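# Move the thin-walled cover onto the base plate over the module

## Task

Lift the cover out of its holder and set it on the base plate so it sits over the module. Its walls are thin, and any dent beyond the very faintest counts as failure. The cover must stay in place on its own at the end, not because the robot is holding it.

## Robot and tools

Robot: a single six-joint arm (uf850 type) with a Robotiq 2F-85 two-finger gripper. The fingers point along the gripper's +z axis and close along its y axis. end_effector_position is the spot midway between the pads when they are shut. Closed fingertips reach about 19 mm past it; fully open, about 6 mm. As the fingers close, the tips travel about 13 mm further out, so leave that much room above any surface. A flat block sticks out about 9 cm toward the gripper's +x and turns with the hand.

Scene frame: the origin is on the table top right below the arm base, +z is up, and +y is to the left when looking along +x. The state line reports gripper position in metres, orientation as quaternion wxyz, and velocities in m/s and rad/s. At long reach the reported position can be off.

The row: every motion uses one row of 9 numbers, each in [-1, 1], in this order: dx, dy, dz, rx, ry, rz, position, force_limit, speed. The first six are an offset in the gripper's own axes, not a world pose. They are counted from the gripper pose in the most recent result that shows it. For the second or later call within one reply, or before any such result exists, they are counted from wherever the robot is when the action starts. A value of 1.0 equals 0.6 m of translation or 180 degrees of rotation. rx, ry, rz together form one rotation vector. All zeros does not mean wait: it drives the hand back to the reference pose.

Finger numbers: position +1 is fully open (85 mm), about -0.8 is where the pads meet, and -1 closes until something blocks them. force_limit sets pad force. On a 40 mm object it is about 20 N at -1, 128 N at 0 and 235 N at +1; a faster close adds up to about 12 N. speed sets how fast the gap changes: about 20, 85 or 150 mm/s at -1, 0 and +1. For a gentle grip on thin walls, use a low force_limit and a slow close. Once the fingers stop they stay put until position changes by at least 0.01; only then do new force or speed values take effect. To soften a grip, open first.

execute_actions(actions, pictures): actions is a list with at most one item. An empty list just reports the state. {"rows": [...], "steps": n} runs up to 15 steps of 1/30 s, one row per step, and repeats the last row if there are fewer rows than steps. Each row is counted from the same reference pose, not from the row before it. {"steps": n} with no rows is a wait of up to 300 steps counted from the last result, with reply time included. A refused call sends nothing.

move(target, speed): target is one 9-number row as above. The hand follows a straight path to it lasting 0.5 to 10 s. speed is the path's top speed in m/s, from 0.002 to 0.5 (default 0.25); turning is capped at twice that value in rad/s. The finger numbers are applied at the start. The path does not slow down for obstacles and can overshoot speed, especially with the arm nearly straight. The result adds a move: line giving the ending, distance to target and limits:
- done: at rest near the target.
- off_target, moving, held or fault are other endings.
- limits=paced: the sent pose was clipped.
- limits=held: some steps were blocked along the way.

wait(seconds 0-10) lets the scene run with no new command. zoom_image(camera cam_high or cam_low, region [x0,y0,x1,y1] pixels, at most 504x504) enlarges part of the latest image. read_manual gives licence texts only. finished_scene(scene) ends and grades a scene and cannot be undone.

Motion limits: each step, the commanded pose is clipped to within 70 mm and 16 degrees of the measured pose. If position and orientation conflict, position wins. After an action ends, the arm only continues to the last clipped pose, so read the result and send the remainder. The Hand target line shows where the controller is currently heading.

Result lines:
- object_status: 0 moving, 1 blocked while opening, 2 blocked while closing (gripping), 3 at the commanded position or fully closed.
- position_measured (counts): 3 open, 78 is about 60 mm, 130 is 40 mm, 180 is 20 mm, 230 pads together.
- pose unreachable or HELD: the clearance check altered or blocked a command.

Joint ranges and load limits are given in the text. Load limits in N m: waist 57, shoulder 57, elbow 47.5, forearm roll 25.6, wrist pitch 18, wrist roll 18.

Cameras: cam_high and cam_low, 504x504 each, with calibrations as listed.

Avoid:
- Reaching a load limit: this causes a torque fault, where the arm backs off and sits for 10 s.
- Motor overheating from long holds: 80 °C brakes the arm.
- Fast or deep contact: speed and driving past the contact point both raise the force.
- Squeezing or bumping the cover's walls.
- Drops and slips.
- Knocking anything off the table, which fails the task.

Something may occasionally nudge loose objects, so check that the cover has settled before you release it and finish the scene.

Each tool is called after "Emit:" as a command line: name --argument value for each argument, lists and objects as JSON in quotes; but a table of rows of numbers goes row by row, as --pt "numbers of a row", without its own name.

## Session

Emit:
execute_actions --actions '[]'

Scene clock: 0.00 s of 5600.00 s.
end_effector_position=(+0.2150, -0.0689, +0.3239) position_measured=3 object_status=3 end_effector_quat_wxyz=(+0.600, +0.008, -0.674, +0.431) end_effector_velocity=(-0.000, -0.001, +0.000) end_effector_angular_velocity=(+0.000, -0.000, +0.002)
Joint positions: [ 0.232 -0.798 -0.826 -0.446 -1.684  0.574]
Joint velocities: [-0.     0.002  0.002 -0.002  0.     0.   ]
Hand target: +0.215, -0.069, +0.324; +0.600, +0.008, -0.674, +0.431

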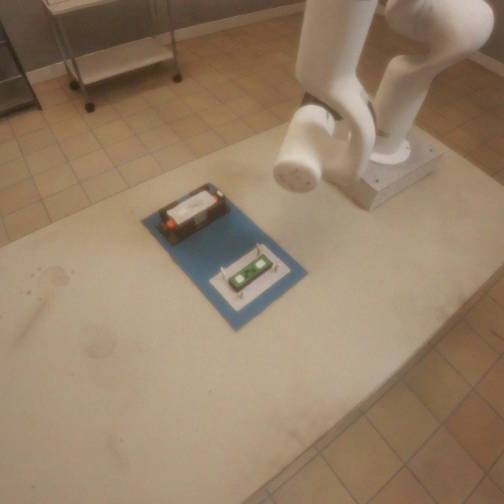

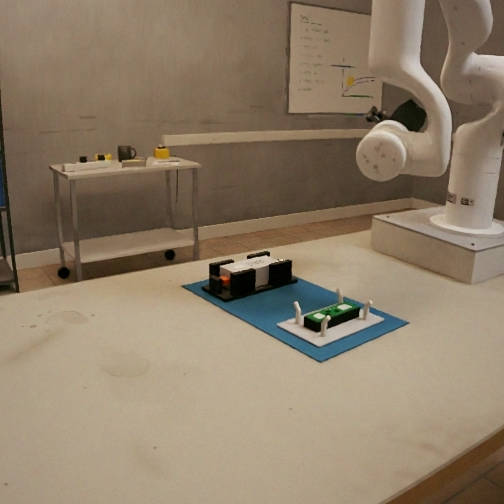

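Emit:
zoom_image --camera "cam_high" --region '[150, 175, 250, 255]'

Emit:
zoom_image --camera "cam_high" --region '[205, 235, 305, 320]'

Emit:
zoom_image --camera "cam_low" --region '[195, 245, 305, 310]'

Emit:
zoom_image --camera "cam_low" --region '[270, 280, 390, 355]'

Region (150, 175, 250, 255) of cam_high's 504x504 image, scaled by 5.040, with more detail than that image has; it fills the top 403 rows of this view, and the rest is white.

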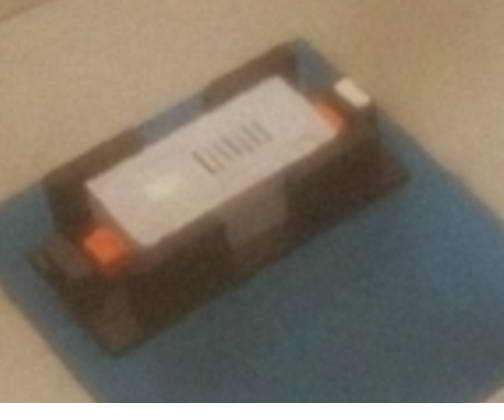

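Region (205, 235, 305, 320) of cam_high's 504x504 image, scaled by 5.040, with more detail than that image has; it fills the top 428 rows of this view, and the rest is white.

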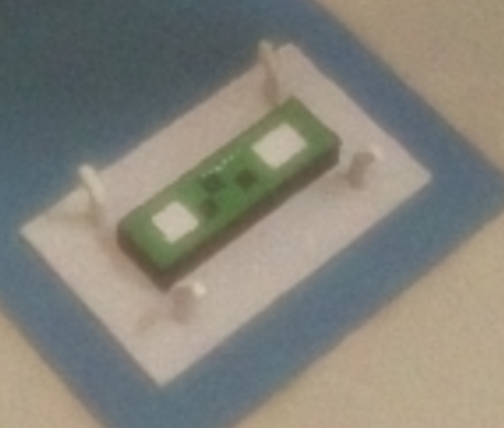

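Region (195, 245, 305, 310) of cam_low's 504x504 image, scaled by 4.582, with more detail than that image has; it fills the top 298 rows of this view, and the rest is white.

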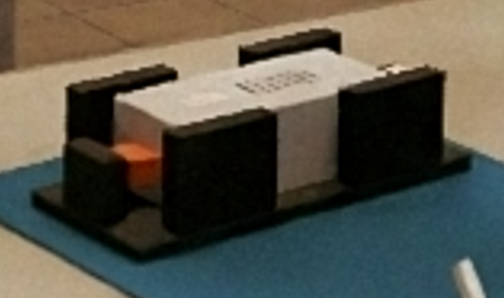

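Region (270, 280, 390, 355) of cam_low's 504x504 image, scaled by 4.200, with more detail than that image has; it fills the top 315 rows of this view, and the rest is white.

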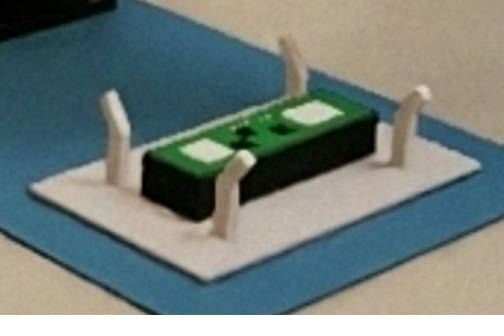

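Emit:
move --target '[-0.5273,-0.1467,-0.4780,-0.2916,-0.4416,-0.0133,1,-1,-1]' --speed 0.25

Emit:
zoom_image --camera "cam_low" --region '[195, 210, 305, 310]'

Emit:
zoom_image --camera "cam_high" --region '[150, 165, 250, 255]'

Scene clock: 32.03 s of 5600.00 s.
end_effector_position=(+0.5800, -0.1154, +0.0904) position_measured=3 object_status=3 end_effector_quat_wxyz=(+0.000, -0.040, +0.999, -0.001) end_effector_velocity=(-0.001, +0.000, -0.002) end_effector_angular_velocity=(+0.008, +0.000, +0.003)
Joint positions: [-0.165 -0.887 -1.256  0.051 -0.386 -0.331]
Joint velocities: [-0.003 -0.003  0.     0.021  0.001 -0.026]
Hand target: +0.580, -0.115, +0.090; +0.000, -0.039, +0.999, -0.000
Off the commanded pose: 0.000 m, 0 deg.
After step 90, 25.27 s passed at rest.
move: done

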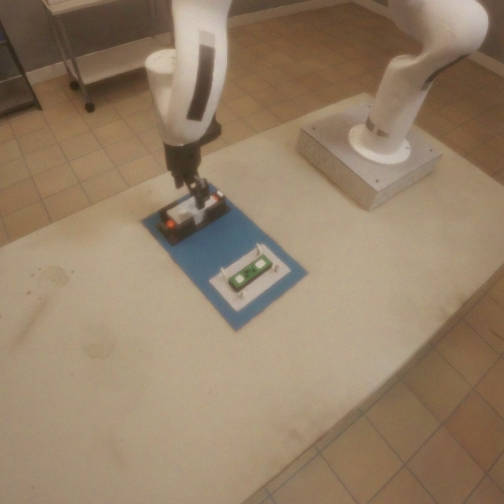

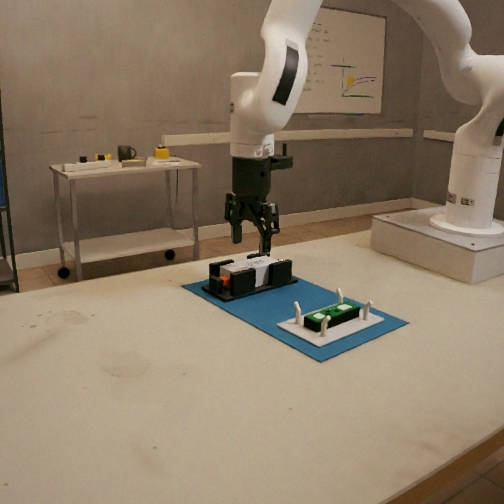

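Region (195, 210, 305, 310) of cam_low's 504x504 image, scaled by 4.582, with more detail than that image has; it fills the top 458 rows of this view, and the rest is white.

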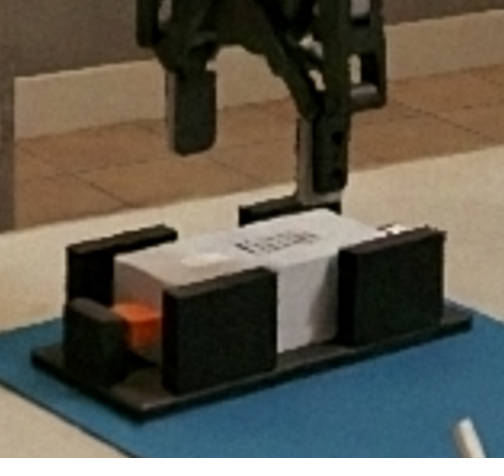

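Region (150, 165, 250, 255) of cam_high's 504x504 image, scaled by 5.040, with more detail than that image has; it fills the top 454 rows of this view, and the rest is white.

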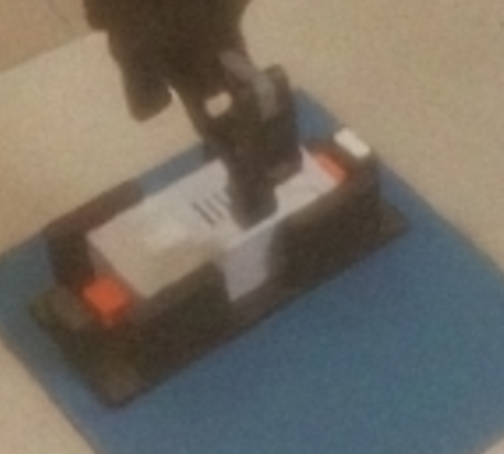

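Emit:
move --target '[0,0,0.083,0,0,0,0.65,-1,-0.5]' --speed 0.05

Emit:
zoom_image --camera "cam_low" --region '[195, 210, 305, 310]'

Emit:
zoom_image --camera "cam_high" --region '[150, 165, 250, 255]'

Scene clock: 39.20 s of 5600.00 s.
end_effector_position=(+0.5802, -0.1154, +0.0408) position_measured=47 object_status=3 end_effector_quat_wxyz=(+0.000, -0.040, +0.999, -0.001) end_effector_velocity=(-0.000, +0.000, -0.001) end_effector_angular_velocity=(+0.000, +0.000, +0.000)
Joint positions: [-0.164 -0.985 -1.288  0.061 -0.32  -0.341]
Joint velocities: [-0.    -0.001  0.     0.     0.001 -0.   ]
Hand target: +0.580, -0.115, +0.041; +0.000, -0.040, +0.999, -0.001
Off the commanded pose: 0.000 m, 0 deg.
After step 90, 2.87 s passed at rest.
move: done

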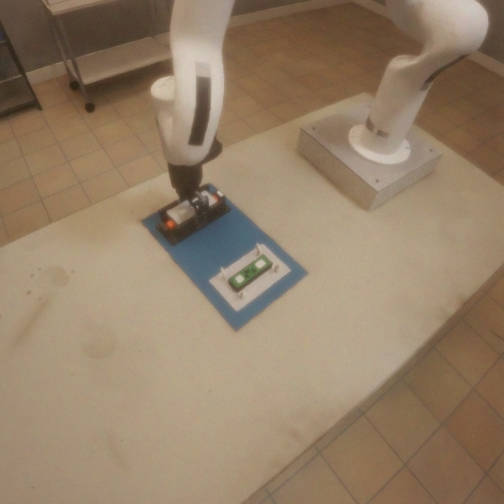

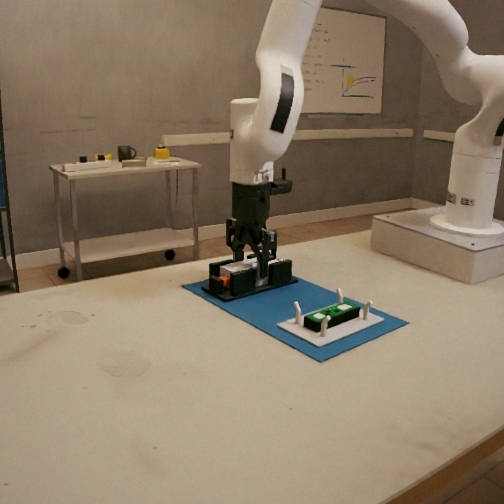

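Region (195, 210, 305, 310) of cam_low's 504x504 image, scaled by 4.582, with more detail than that image has; it fills the top 458 rows of this view, and the rest is white.

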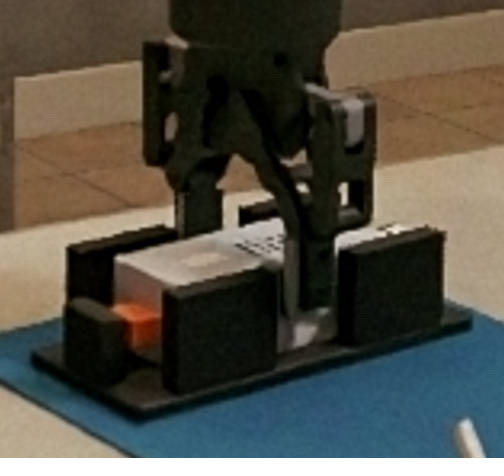

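Region (150, 165, 250, 255) of cam_high's 504x504 image, scaled by 5.040, with more detail than that image has; it fills the top 454 rows of this view, and the rest is white.

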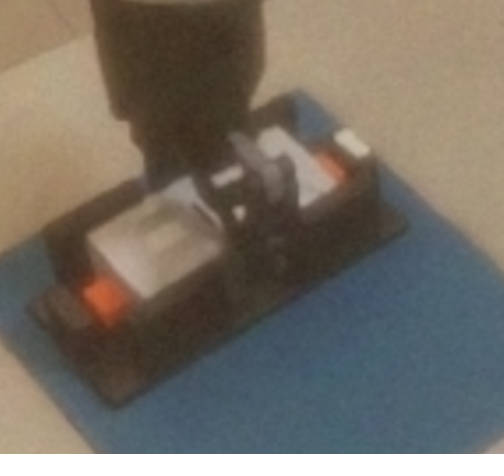

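Emit:
execute_actions --actions '[{"rows":[[0.002,0,0,0,0,0,-1,-1,-1],[0.004,0,0,0,0,0,-1,-1,-1]],"steps":15}]' --pictures false

Emit:
execute_actions --actions '[{"steps":8}]' --pictures false

Emit:
execute_actions --actions '[{"steps":15}]' --pictures false

Scene clock: 48.20 s of 5600.00 s.
end_effector_position=(+0.5778, -0.1156, +0.0408) position_measured=69 object_status=0 end_effector_quat_wxyz=(+0.000, -0.040, +0.999, -0.001) end_effector_velocity=(-0.000, -0.000, +0.000) end_effector_angular_velocity=(-0.000, -0.000, +0.000)
Joint positions: [-0.165 -0.982 -1.28   0.062 -0.316 -0.343]
Joint velocities: [-0.     0.001  0.    -0.    -0.    -0.   ]
Hand target: +0.578, -0.116, +0.041; +0.000, -0.040, +0.999, -0.001
Off the commanded pose: 0.000 m, 0 deg.
Steps of this call (steps 1 to 90: nothing new was sent; then 5.50 s passed at rest; steps 91 to 105: all 15 steps of this action). Readings (end_effector_position | what the end effector reports):
91: (+0.5800, -0.1154, +0.0406) | position_measured=47 object_status=0
92: (+0.5797, -0.1155, +0.0407) | position_measured=48 object_status=0
94: (+0.5784, -0.1156, +0.0408) | position_measured=50 object_status=0
98: (+0.5778, -0.1156, +0.0408) | position_measured=57 object_status=0
105: the state above

Scene clock: 48.47 s of 5600.00 s.
end_effector_position=(+0.5778, -0.1156, +0.0408) position_measured=83 object_status=0 end_effector_quat_wxyz=(+0.000, -0.040, +0.999, -0.001) end_effector_velocity=(+0.000, -0.000, +0.001) end_effector_angular_velocity=(-0.001, -0.000, +0.002)
Joint positions: [-0.165 -0.982 -1.28   0.062 -0.316 -0.343]
Joint velocities: [-0.     0.001  0.    -0.003 -0.    -0.   ]
Hand target: +0.578, -0.116, +0.041; +0.000, -0.040, +0.999, -0.001
Off the commanded pose: 0.000 m, 0 deg.
Steps of this call (steps 1 to 8: nothing new was sent). Readings (end_effector_position | what the end effector reports):
1: (+0.5778, -0.1156, +0.0408) | position_measured=71 object_status=0
2: (+0.5778, -0.1156, +0.0408) | position_measured=73 object_status=0
4: (+0.5778, -0.1156, +0.0408) | position_measured=76 object_status=0
8: the state above

Scene clock: 48.97 s of 5600.00 s.
end_effector_position=(+0.5777, -0.1153, +0.0410) position_measured=100 object_status=2 end_effector_quat_wxyz=(-0.000, -0.040, +0.999, -0.000) end_effector_velocity=(+0.000, -0.001, -0.000) end_effector_angular_velocity=(-0.001, -0.002, -0.001)
Joint positions: [-0.164 -0.981 -1.28   0.062 -0.317 -0.343]
Joint velocities: [-0.001 -0.    -0.    -0.001  0.002  0.   ]
Hand target: +0.578, -0.116, +0.041; +0.000, -0.040, +0.999, -0.001
Off the commanded pose: 0.000 m, 0 deg.
Steps of this call (steps 1 to 15: nothing new was sent). Readings (end_effector_position | what the end effector reports):
1: (+0.5778, -0.1156, +0.0408) | position_measured=85 object_status=0
2: (+0.5778, -0.1156, +0.0408) | position_measured=87 object_status=0
4: (+0.5777, -0.1154, +0.0408) | position_measured=90 object_status=0
8: (+0.5776, -0.1151, +0.0409) | position_measured=97 object_status=0
15: the state above

Emit:
move --target '[0,0.0012,0,0,0,0,-1,-1,-1]' --speed 0.01

Emit:
move --target '[0,0,0,0,0,0,-0.98,-0.84,-1]' --speed 0.01

Emit:
zoom_image --camera "cam_low" --region '[215, 240, 295, 295]'

Emit:
move --target '[0,0,-0.006,0,0,0,-0.98,-0.84,-1]' --speed 0.005

Emit:
zoom_image --camera "cam_low" --region '[215, 240, 295, 295]'

Scene clock: 64.70 s of 5600.00 s.
end_effector_position=(+0.5777, -0.1149, +0.0409) position_measured=100 object_status=2 end_effector_quat_wxyz=(+0.000, -0.040, +0.999, -0.001) end_effector_velocity=(-0.001, +0.001, -0.000) end_effector_angular_velocity=(+0.001, +0.002, -0.001)
Joint positions: [-0.164 -0.981 -1.279  0.062 -0.316 -0.342]
Joint velocities: [ 0.001 -0.     0.001  0.002 -0.001  0.   ]
Hand target: +0.578, -0.115, +0.041; -0.000, -0.040, +0.999, -0.000
Off the commanded pose: 0.000 m, 0 deg.
After step 90, 12.03 s passed at rest.
move: done

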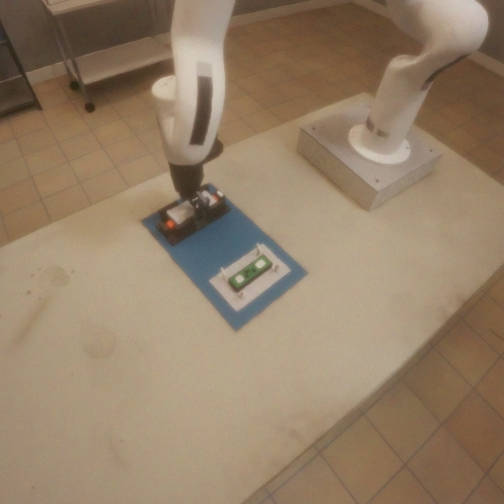

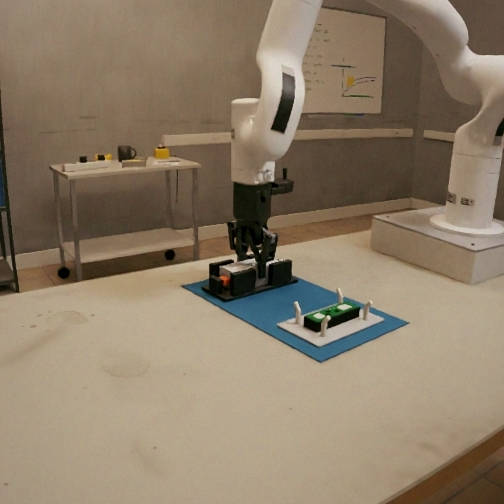

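Scene clock: 65.20 s of 5600.00 s.
end_effector_position=(+0.5779, -0.1149, +0.0411) position_measured=104 object_status=2 end_effector_quat_wxyz=(+0.000, -0.040, +0.999, -0.001) end_effector_velocity=(+0.000, -0.000, +0.000) end_effector_angular_velocity=(-0.000, -0.001, -0.000)
Joint positions: [-0.164 -0.981 -1.28   0.062 -0.316 -0.342]
Joint velocities: [0.    0.001 0.    0.    0.001 0.   ]
Hand target: +0.578, -0.115, +0.041; +0.000, -0.040, +0.999, -0.001
Off the commanded pose: 0.000 m, 0 deg.
move: done

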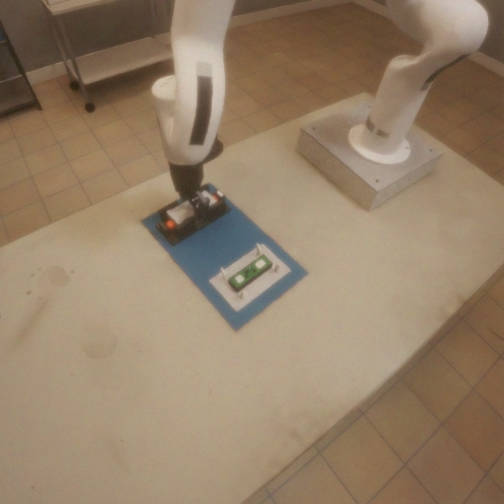

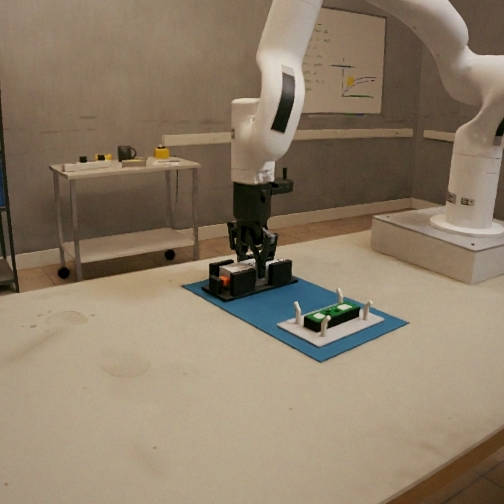

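Region (215, 240, 295, 295) of cam_low's 504x504 image, scaled by 6.300, with more detail than that image has; it fills the top 346 rows of this view, and the rest is white.

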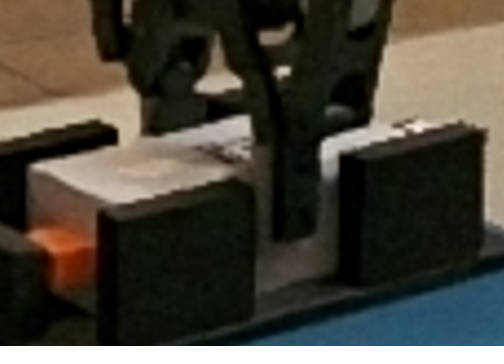

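Scene clock: 66.13 s of 5600.00 s.
end_effector_position=(+0.5774, -0.1149, +0.0443) position_measured=105 object_status=2 end_effector_quat_wxyz=(-0.000, -0.040, +0.999, -0.000) end_effector_velocity=(+0.003, -0.000, +0.002) end_effector_angular_velocity=(-0.001, -0.005, -0.000)
Joint positions: [-0.164 -0.974 -1.276  0.061 -0.32  -0.341]
Joint velocities: [ 0.     0.002 -0.003  0.     0.001  0.   ]
Hand target: +0.578, -0.115, +0.045; +0.000, -0.040, +0.999, -0.001
Off the commanded pose: 0.001 m, 0 deg.
move: done

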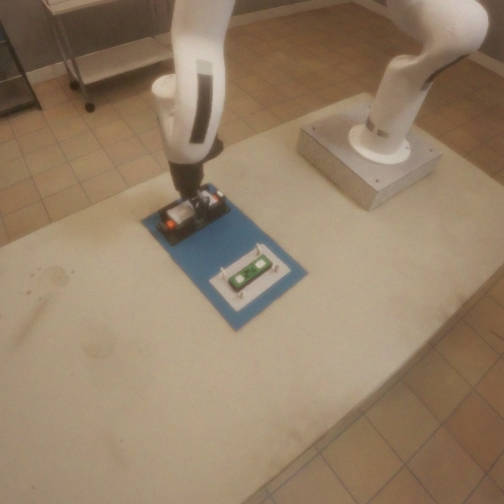

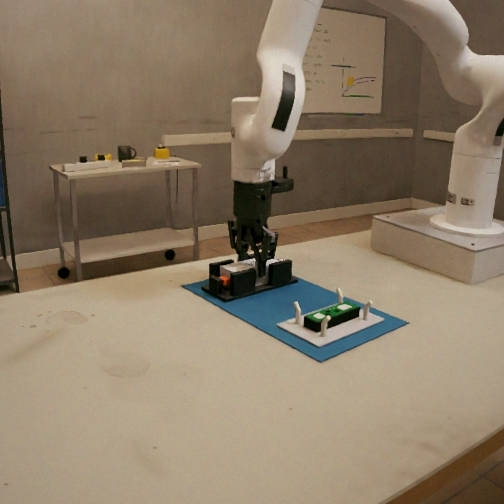

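Region (215, 240, 295, 295) of cam_low's 504x504 image, scaled by 6.300, with more detail than that image has; it fills the top 346 rows of this view, and the rest is white.

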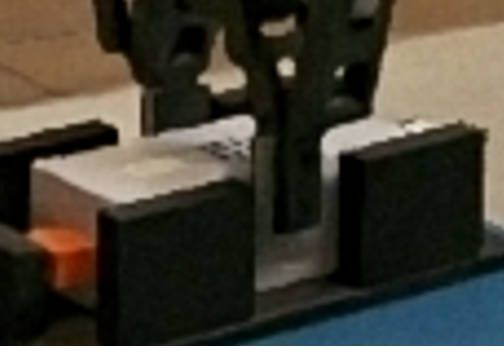

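Emit:
move --target '[0,0,0,0,0,0,-1,-0.7,-1]' --speed 0.01

Emit:
move --target '[0,0,-0.006,0,0,0,-1,-0.7,-1]' --speed 0.005

Emit:
zoom_image --camera "cam_low" --region '[215, 240, 295, 295]'

Scene clock: 74.00 s of 5600.00 s.
end_effector_position=(+0.5778, -0.1149, +0.0447) position_measured=110 object_status=2 end_effector_quat_wxyz=(+0.000, -0.040, +0.999, -0.001) end_effector_velocity=(+0.000, -0.000, +0.000) end_effector_angular_velocity=(-0.000, -0.001, -0.000)
Joint positions: [-0.164 -0.974 -1.277  0.061 -0.321 -0.341]
Joint velocities: [-0.     0.001  0.     0.     0.    -0.   ]
Hand target: +0.577, -0.115, +0.044; -0.000, -0.040, +0.999, -0.000
Off the commanded pose: 0.001 m, 0 deg.
After step 90, 4.17 s passed at rest.
move: done

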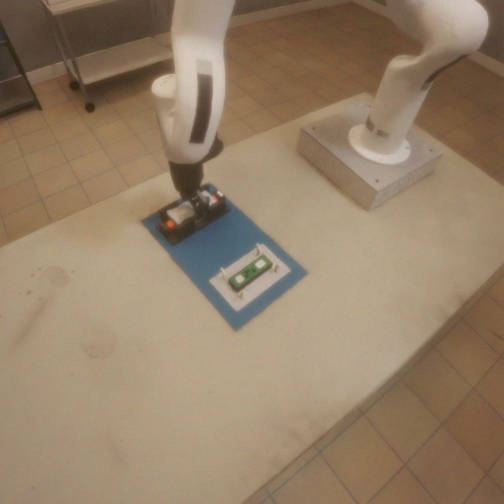

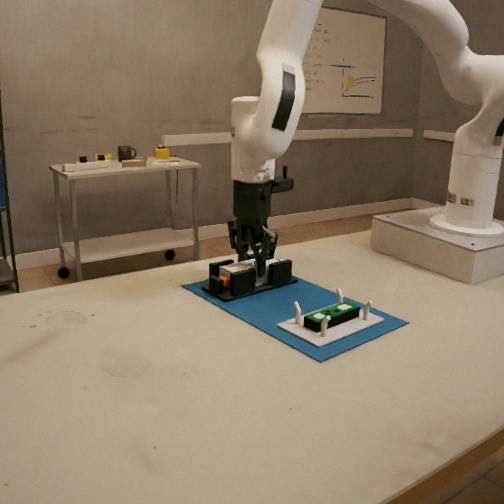

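Scene clock: 74.93 s of 5600.00 s.
end_effector_position=(+0.5776, -0.1150, +0.0481) position_measured=110 object_status=2 end_effector_quat_wxyz=(+0.000, -0.040, +0.999, -0.000) end_effector_velocity=(+0.001, +0.000, +0.001) end_effector_angular_velocity=(-0.000, -0.002, -0.000)
Joint positions: [-0.164 -0.966 -1.274  0.06  -0.325 -0.34 ]
Joint velocities: [ 0.     0.001 -0.     0.001  0.    -0.001]
Hand target: +0.578, -0.115, +0.048; +0.000, -0.040, +0.999, -0.001
Off the commanded pose: 0.000 m, 0 deg.
move: done

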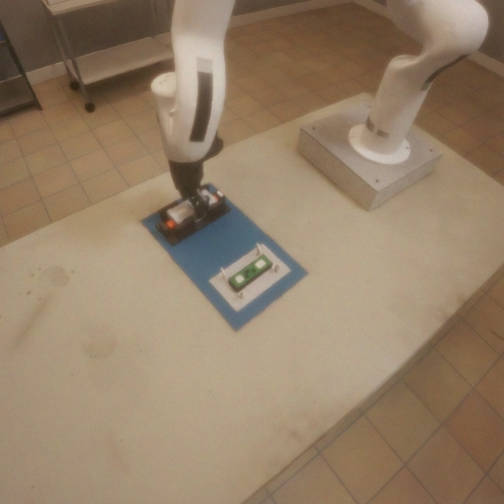

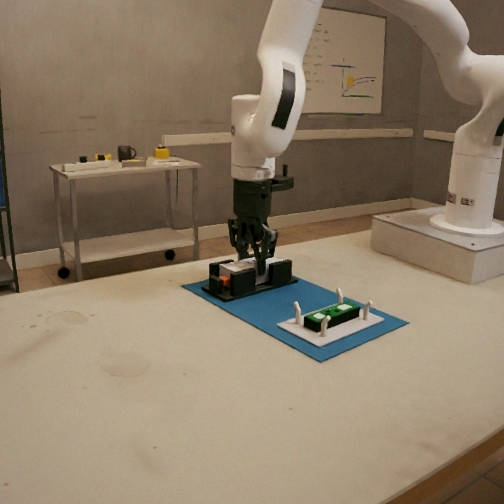

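Region (215, 240, 295, 295) of cam_low's 504x504 image, scaled by 6.300, with more detail than that image has; it fills the top 346 rows of this view, and the rest is white.

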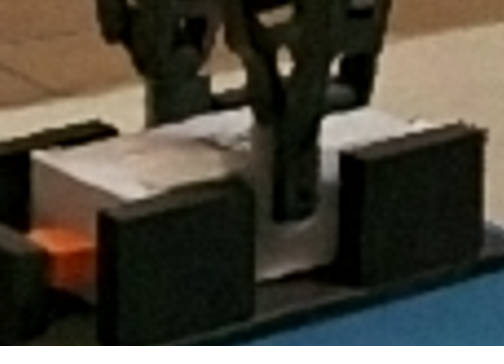

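Lifting. Continue.

Emit:
move --target '[0,0,-0.06,0,0,0,-1,-0.7,-1]' --speed 0.01

Emit:
move --target '[0,0,-0.035,0,0,0,-1,-0.7,-1]' --speed 0.03

Emit:
zoom_image --camera "cam_low" --region '[195, 210, 305, 310]'

Scene clock: 84.50 s of 5600.00 s.
end_effector_position=(+0.5776, -0.1149, +0.0841) position_measured=110 object_status=2 end_effector_quat_wxyz=(-0.000, -0.040, +0.999, -0.001) end_effector_velocity=(-0.002, +0.000, -0.001) end_effector_angular_velocity=(+0.001, +0.003, -0.001)
Joint positions: [-0.165 -0.895 -1.251  0.052 -0.374 -0.333]
Joint velocities: [ 0.    -0.001  0.001  0.    -0.001  0.   ]
Hand target: +0.578, -0.115, +0.084; +0.000, -0.040, +0.999, -0.001
Off the commanded pose: 0.000 m, 0 deg.
After step 90, 2.77 s passed at rest.
move: done

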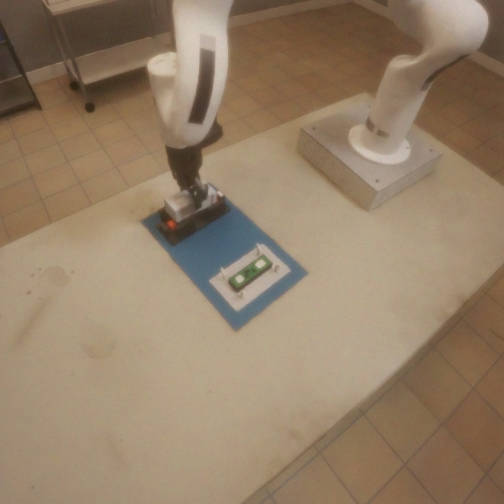

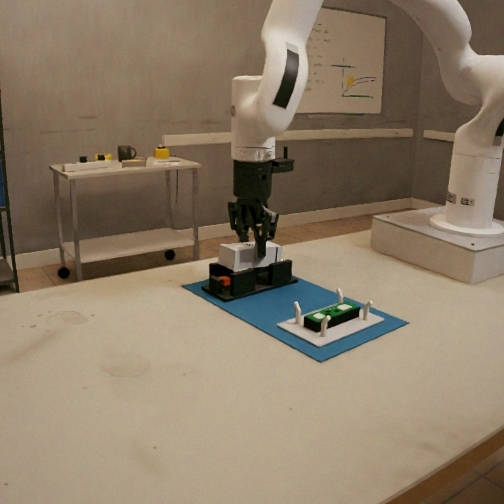

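Scene clock: 85.47 s of 5600.00 s.
end_effector_position=(+0.5775, -0.1149, +0.1050) position_measured=110 object_status=2 end_effector_quat_wxyz=(-0.000, -0.040, +0.999, -0.000) end_effector_velocity=(-0.001, +0.000, -0.000) end_effector_angular_velocity=(+0.000, +0.003, +0.000)
Joint positions: [-0.166 -0.855 -1.241  0.049 -0.404 -0.33 ]
Joint velocities: [-0.     0.     0.001 -0.001 -0.002  0.   ]
Hand target: +0.578, -0.115, +0.105; -0.000, -0.040, +0.999, -0.001
Off the commanded pose: 0.000 m, 0 deg.
move: done

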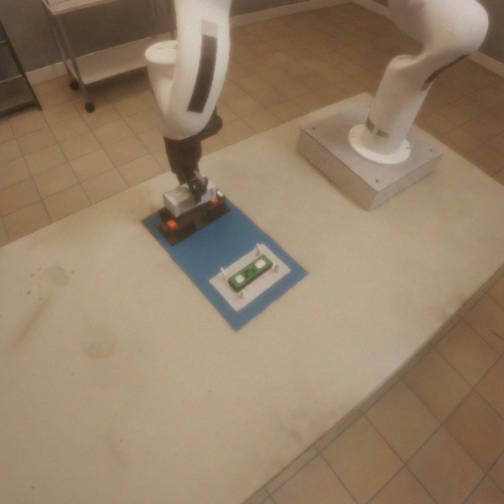

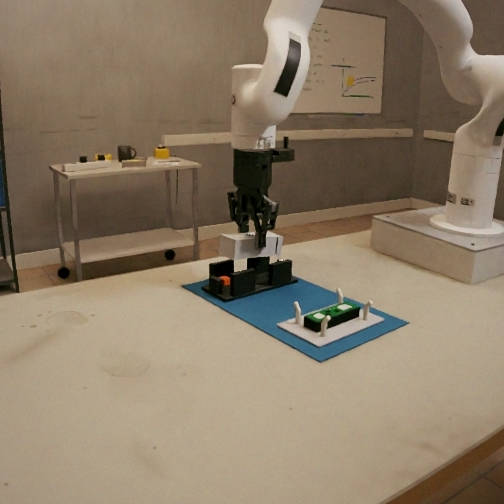

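Region (195, 210, 305, 310) of cam_low's 504x504 image, scaled by 4.582, with more detail than that image has; it fills the top 458 rows of this view, and the rest is white.

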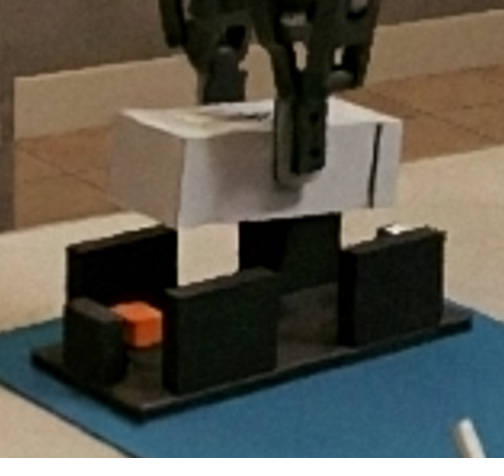

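Emit:
move --target '[-0.006,0.384,0.015,0,0.032,0,0.2,-0.7,-1]' --speed 0.12

Emit:
zoom_image --camera "cam_low" --region '[275, 255, 385, 350]'

Emit:
zoom_image --camera "cam_high" --region '[205, 220, 305, 320]'

Scene clock: 96.90 s of 5600.00 s.
end_effector_position=(+0.5630, +0.1149, +0.0958) position_measured=103 object_status=3 end_effector_quat_wxyz=(-0.050, -0.039, +0.998, -0.002) end_effector_velocity=(-0.000, +0.002, -0.000) end_effector_angular_velocity=(-0.000, +0.000, +0.001)
Joint positions: [ 0.224 -0.882 -1.278  0.072 -0.505  0.04 ]
Joint velocities: [ 0.003 -0.001 -0.001 -0.    -0.001  0.002]
Hand target: +0.563, +0.115, +0.096; -0.050, -0.039, +0.998, -0.002
Off the commanded pose: 0.000 m, 0 deg.
After step 90, 6.13 s passed at rest.
move: done

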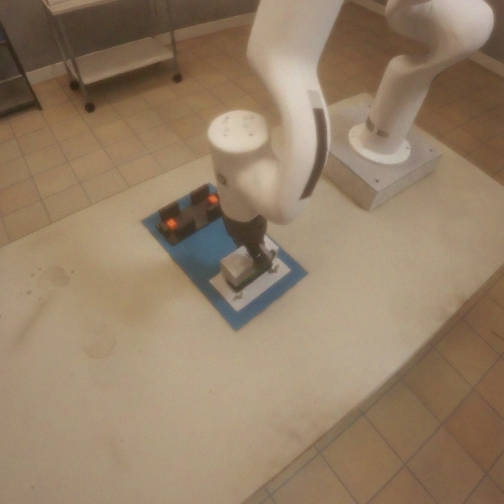

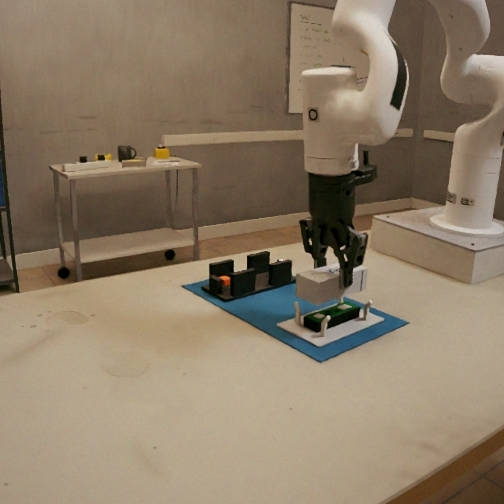

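Region (275, 255, 385, 350) of cam_low's 504x504 image, scaled by 4.582, with more detail than that image has; it fills the top 435 rows of this view, and the rest is white.

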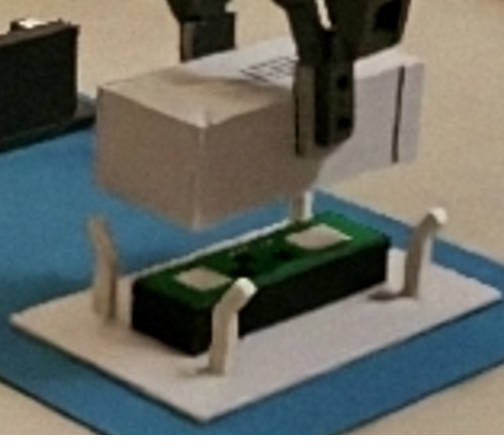

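Region (205, 220, 305, 320) of cam_high's 504x504 image, scaled by 5.040, with more detail than that image has.

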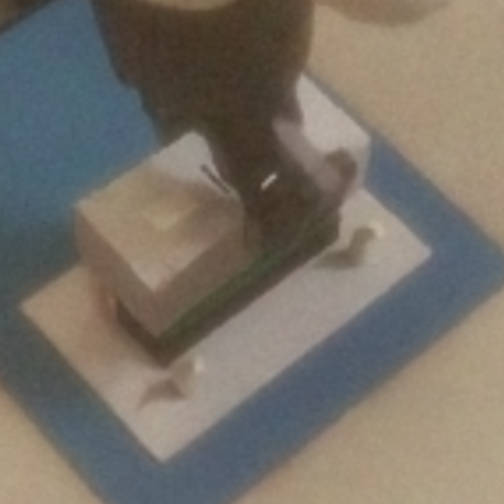

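Emit:
move --target '[-0.004,0,0.04,0,0,0,0.2,-0.7,-1]' --speed 0.03

Emit:
zoom_image --camera "cam_low" --region '[288, 272, 378, 342]'

Emit:
zoom_image --camera "cam_high" --region '[213, 237, 288, 302]'

Scene clock: 108.80 s of 5600.00 s.
end_effector_position=(+0.5631, +0.1149, +0.0718) position_measured=103 object_status=3 end_effector_quat_wxyz=(-0.050, -0.039, +0.998, -0.002) end_effector_velocity=(-0.001, -0.000, -0.001) end_effector_angular_velocity=(+0.000, +0.002, -0.001)
Joint positions: [ 0.225 -0.928 -1.291  0.076 -0.472  0.036]
Joint velocities: [-0.    -0.002  0.001  0.002  0.001 -0.   ]
Hand target: +0.563, +0.115, +0.072; -0.050, -0.039, +0.998, -0.002
Off the commanded pose: 0.000 m, 0 deg.
After step 90, 7.83 s passed at rest.
move: done

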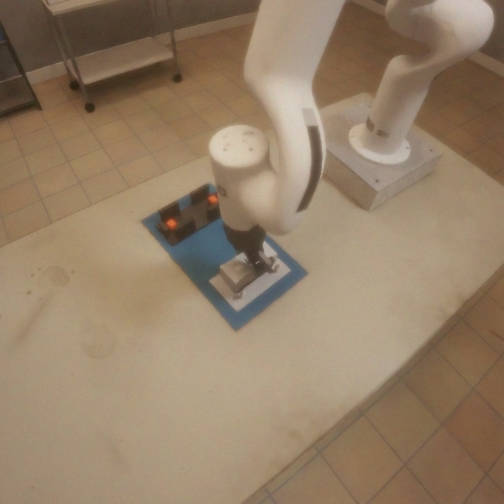

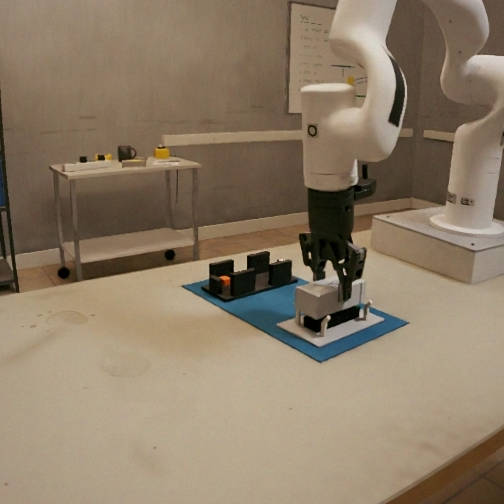

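Region (288, 272, 378, 342) of cam_low's 504x504 image, scaled by 5.600, with more detail than that image has.

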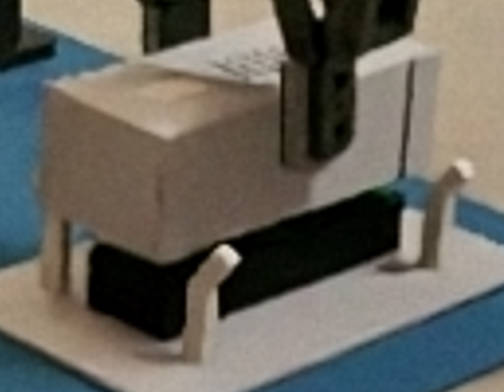

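Region (213, 237, 288, 302) of cam_high's 504x504 image, scaled by 6.720, with more detail than that image has; it fills the top 437 rows of this view, and the rest is white.

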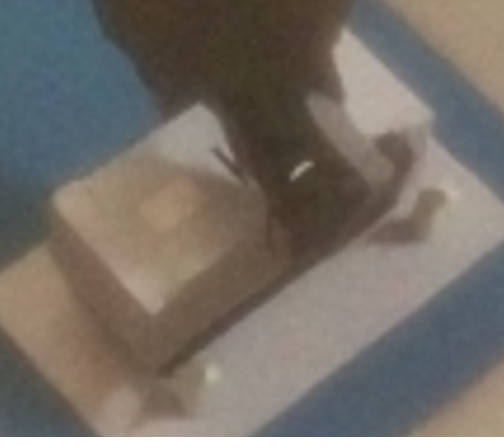

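Emit:
move --target '[0.009,-0.0008,0.009,0,0,0,0.2,-0.7,-1]' --speed 0.01

Emit:
zoom_image --camera "cam_low" --region '[288, 272, 378, 342]'

Emit:
zoom_image --camera "cam_high" --region '[213, 237, 288, 302]'

Scene clock: 121.27 s of 5600.00 s.
end_effector_position=(+0.5573, +0.1139, +0.0669) position_measured=103 object_status=3 end_effector_quat_wxyz=(-0.050, -0.039, +0.998, -0.002) end_effector_velocity=(+0.002, +0.000, +0.001) end_effector_angular_velocity=(+0.001, -0.004, +0.000)
Joint positions: [ 0.226 -0.928 -1.274  0.079 -0.455  0.033]
Joint velocities: [ 0.     0.002 -0.001 -0.     0.002 -0.   ]
Hand target: +0.557, +0.114, +0.067; -0.050, -0.039, +0.998, -0.002
Off the commanded pose: 0.000 m, 0 deg.
After step 90, 8.50 s passed at rest.
move: done

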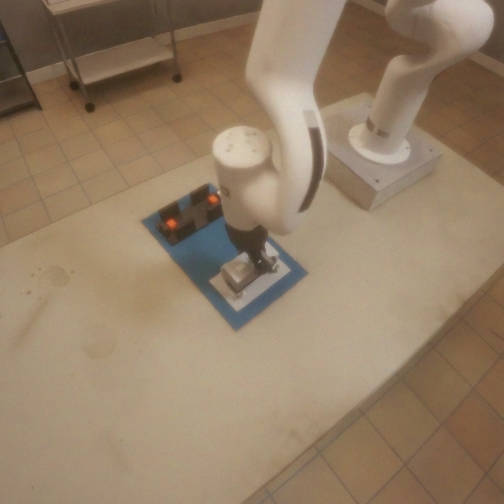

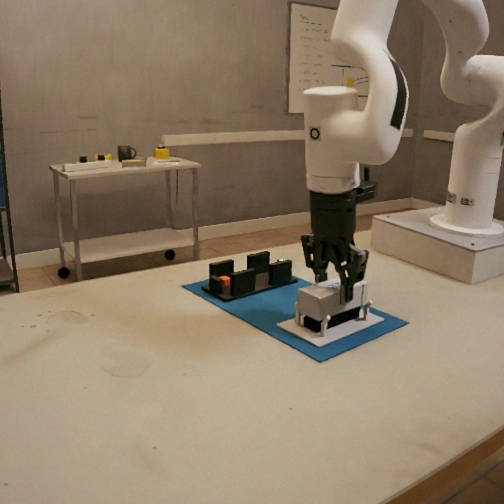

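Region (288, 272, 378, 342) of cam_low's 504x504 image, scaled by 5.600, with more detail than that image has.

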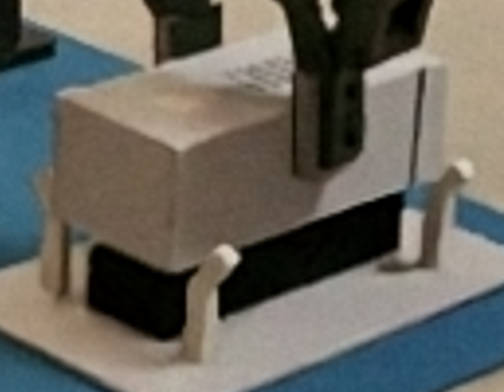

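Region (213, 237, 288, 302) of cam_high's 504x504 image, scaled by 6.720, with more detail than that image has; it fills the top 437 rows of this view, and the rest is white.

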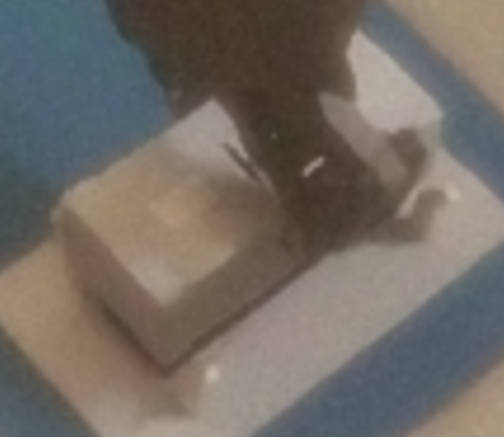

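Emit:
move --target '[-0.0007,0,0.007,0,0,0,0.2,-0.7,-1]' --speed 0.006

Emit:
zoom_image --camera "cam_low" --region '[288, 272, 378, 342]'

Emit:
zoom_image --camera "cam_high" --region '[213, 237, 288, 302]'

Scene clock: 126.93 s of 5600.00 s.
end_effector_position=(+0.5573, +0.1140, +0.0628) position_measured=103 object_status=3 end_effector_quat_wxyz=(-0.050, -0.039, +0.998, -0.002) end_effector_velocity=(+0.001, -0.000, +0.001) end_effector_angular_velocity=(-0.001, -0.002, +0.003)
Joint positions: [ 0.226 -0.936 -1.276  0.08  -0.45   0.032]
Joint velocities: [-0.     0.001 -0.001 -0.003  0.    -0.   ]
Hand target: +0.557, +0.114, +0.063; -0.050, -0.039, +0.998, -0.002
Off the commanded pose: 0.000 m, 0 deg.
After step 90, 1.73 s passed at rest.
move: done

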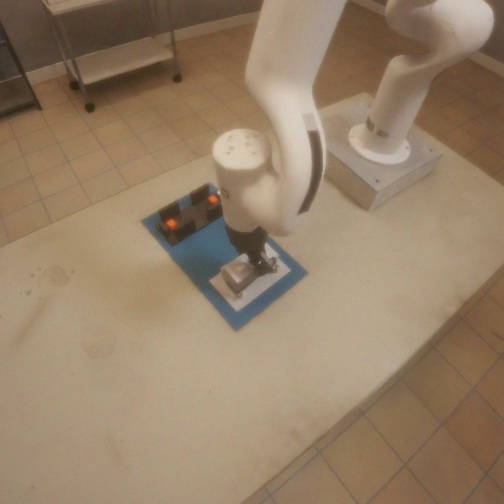

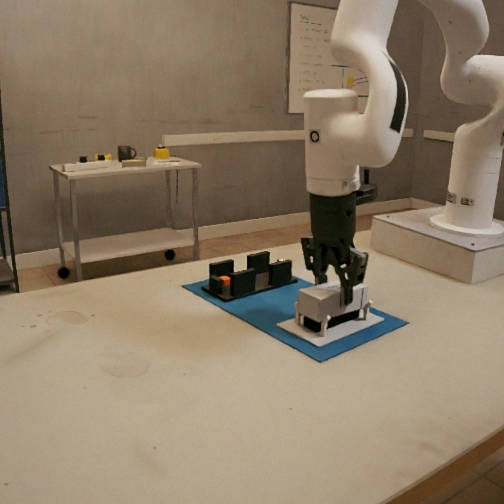

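Region (288, 272, 378, 342) of cam_low's 504x504 image, scaled by 5.600, with more detail than that image has.

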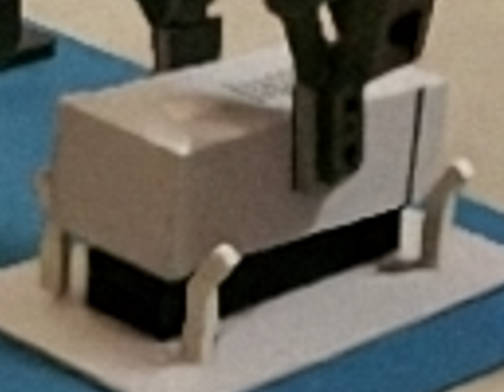

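Region (213, 237, 288, 302) of cam_high's 504x504 image, scaled by 6.720, with more detail than that image has; it fills the top 437 rows of this view, and the rest is white.

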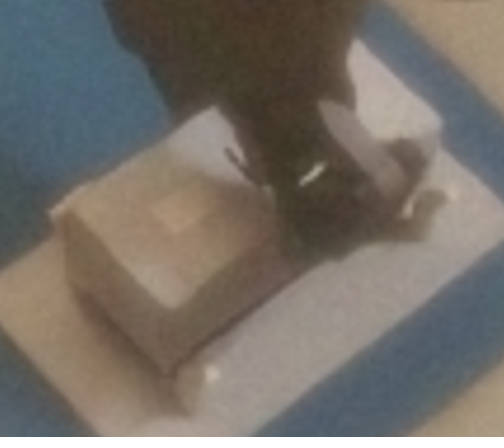

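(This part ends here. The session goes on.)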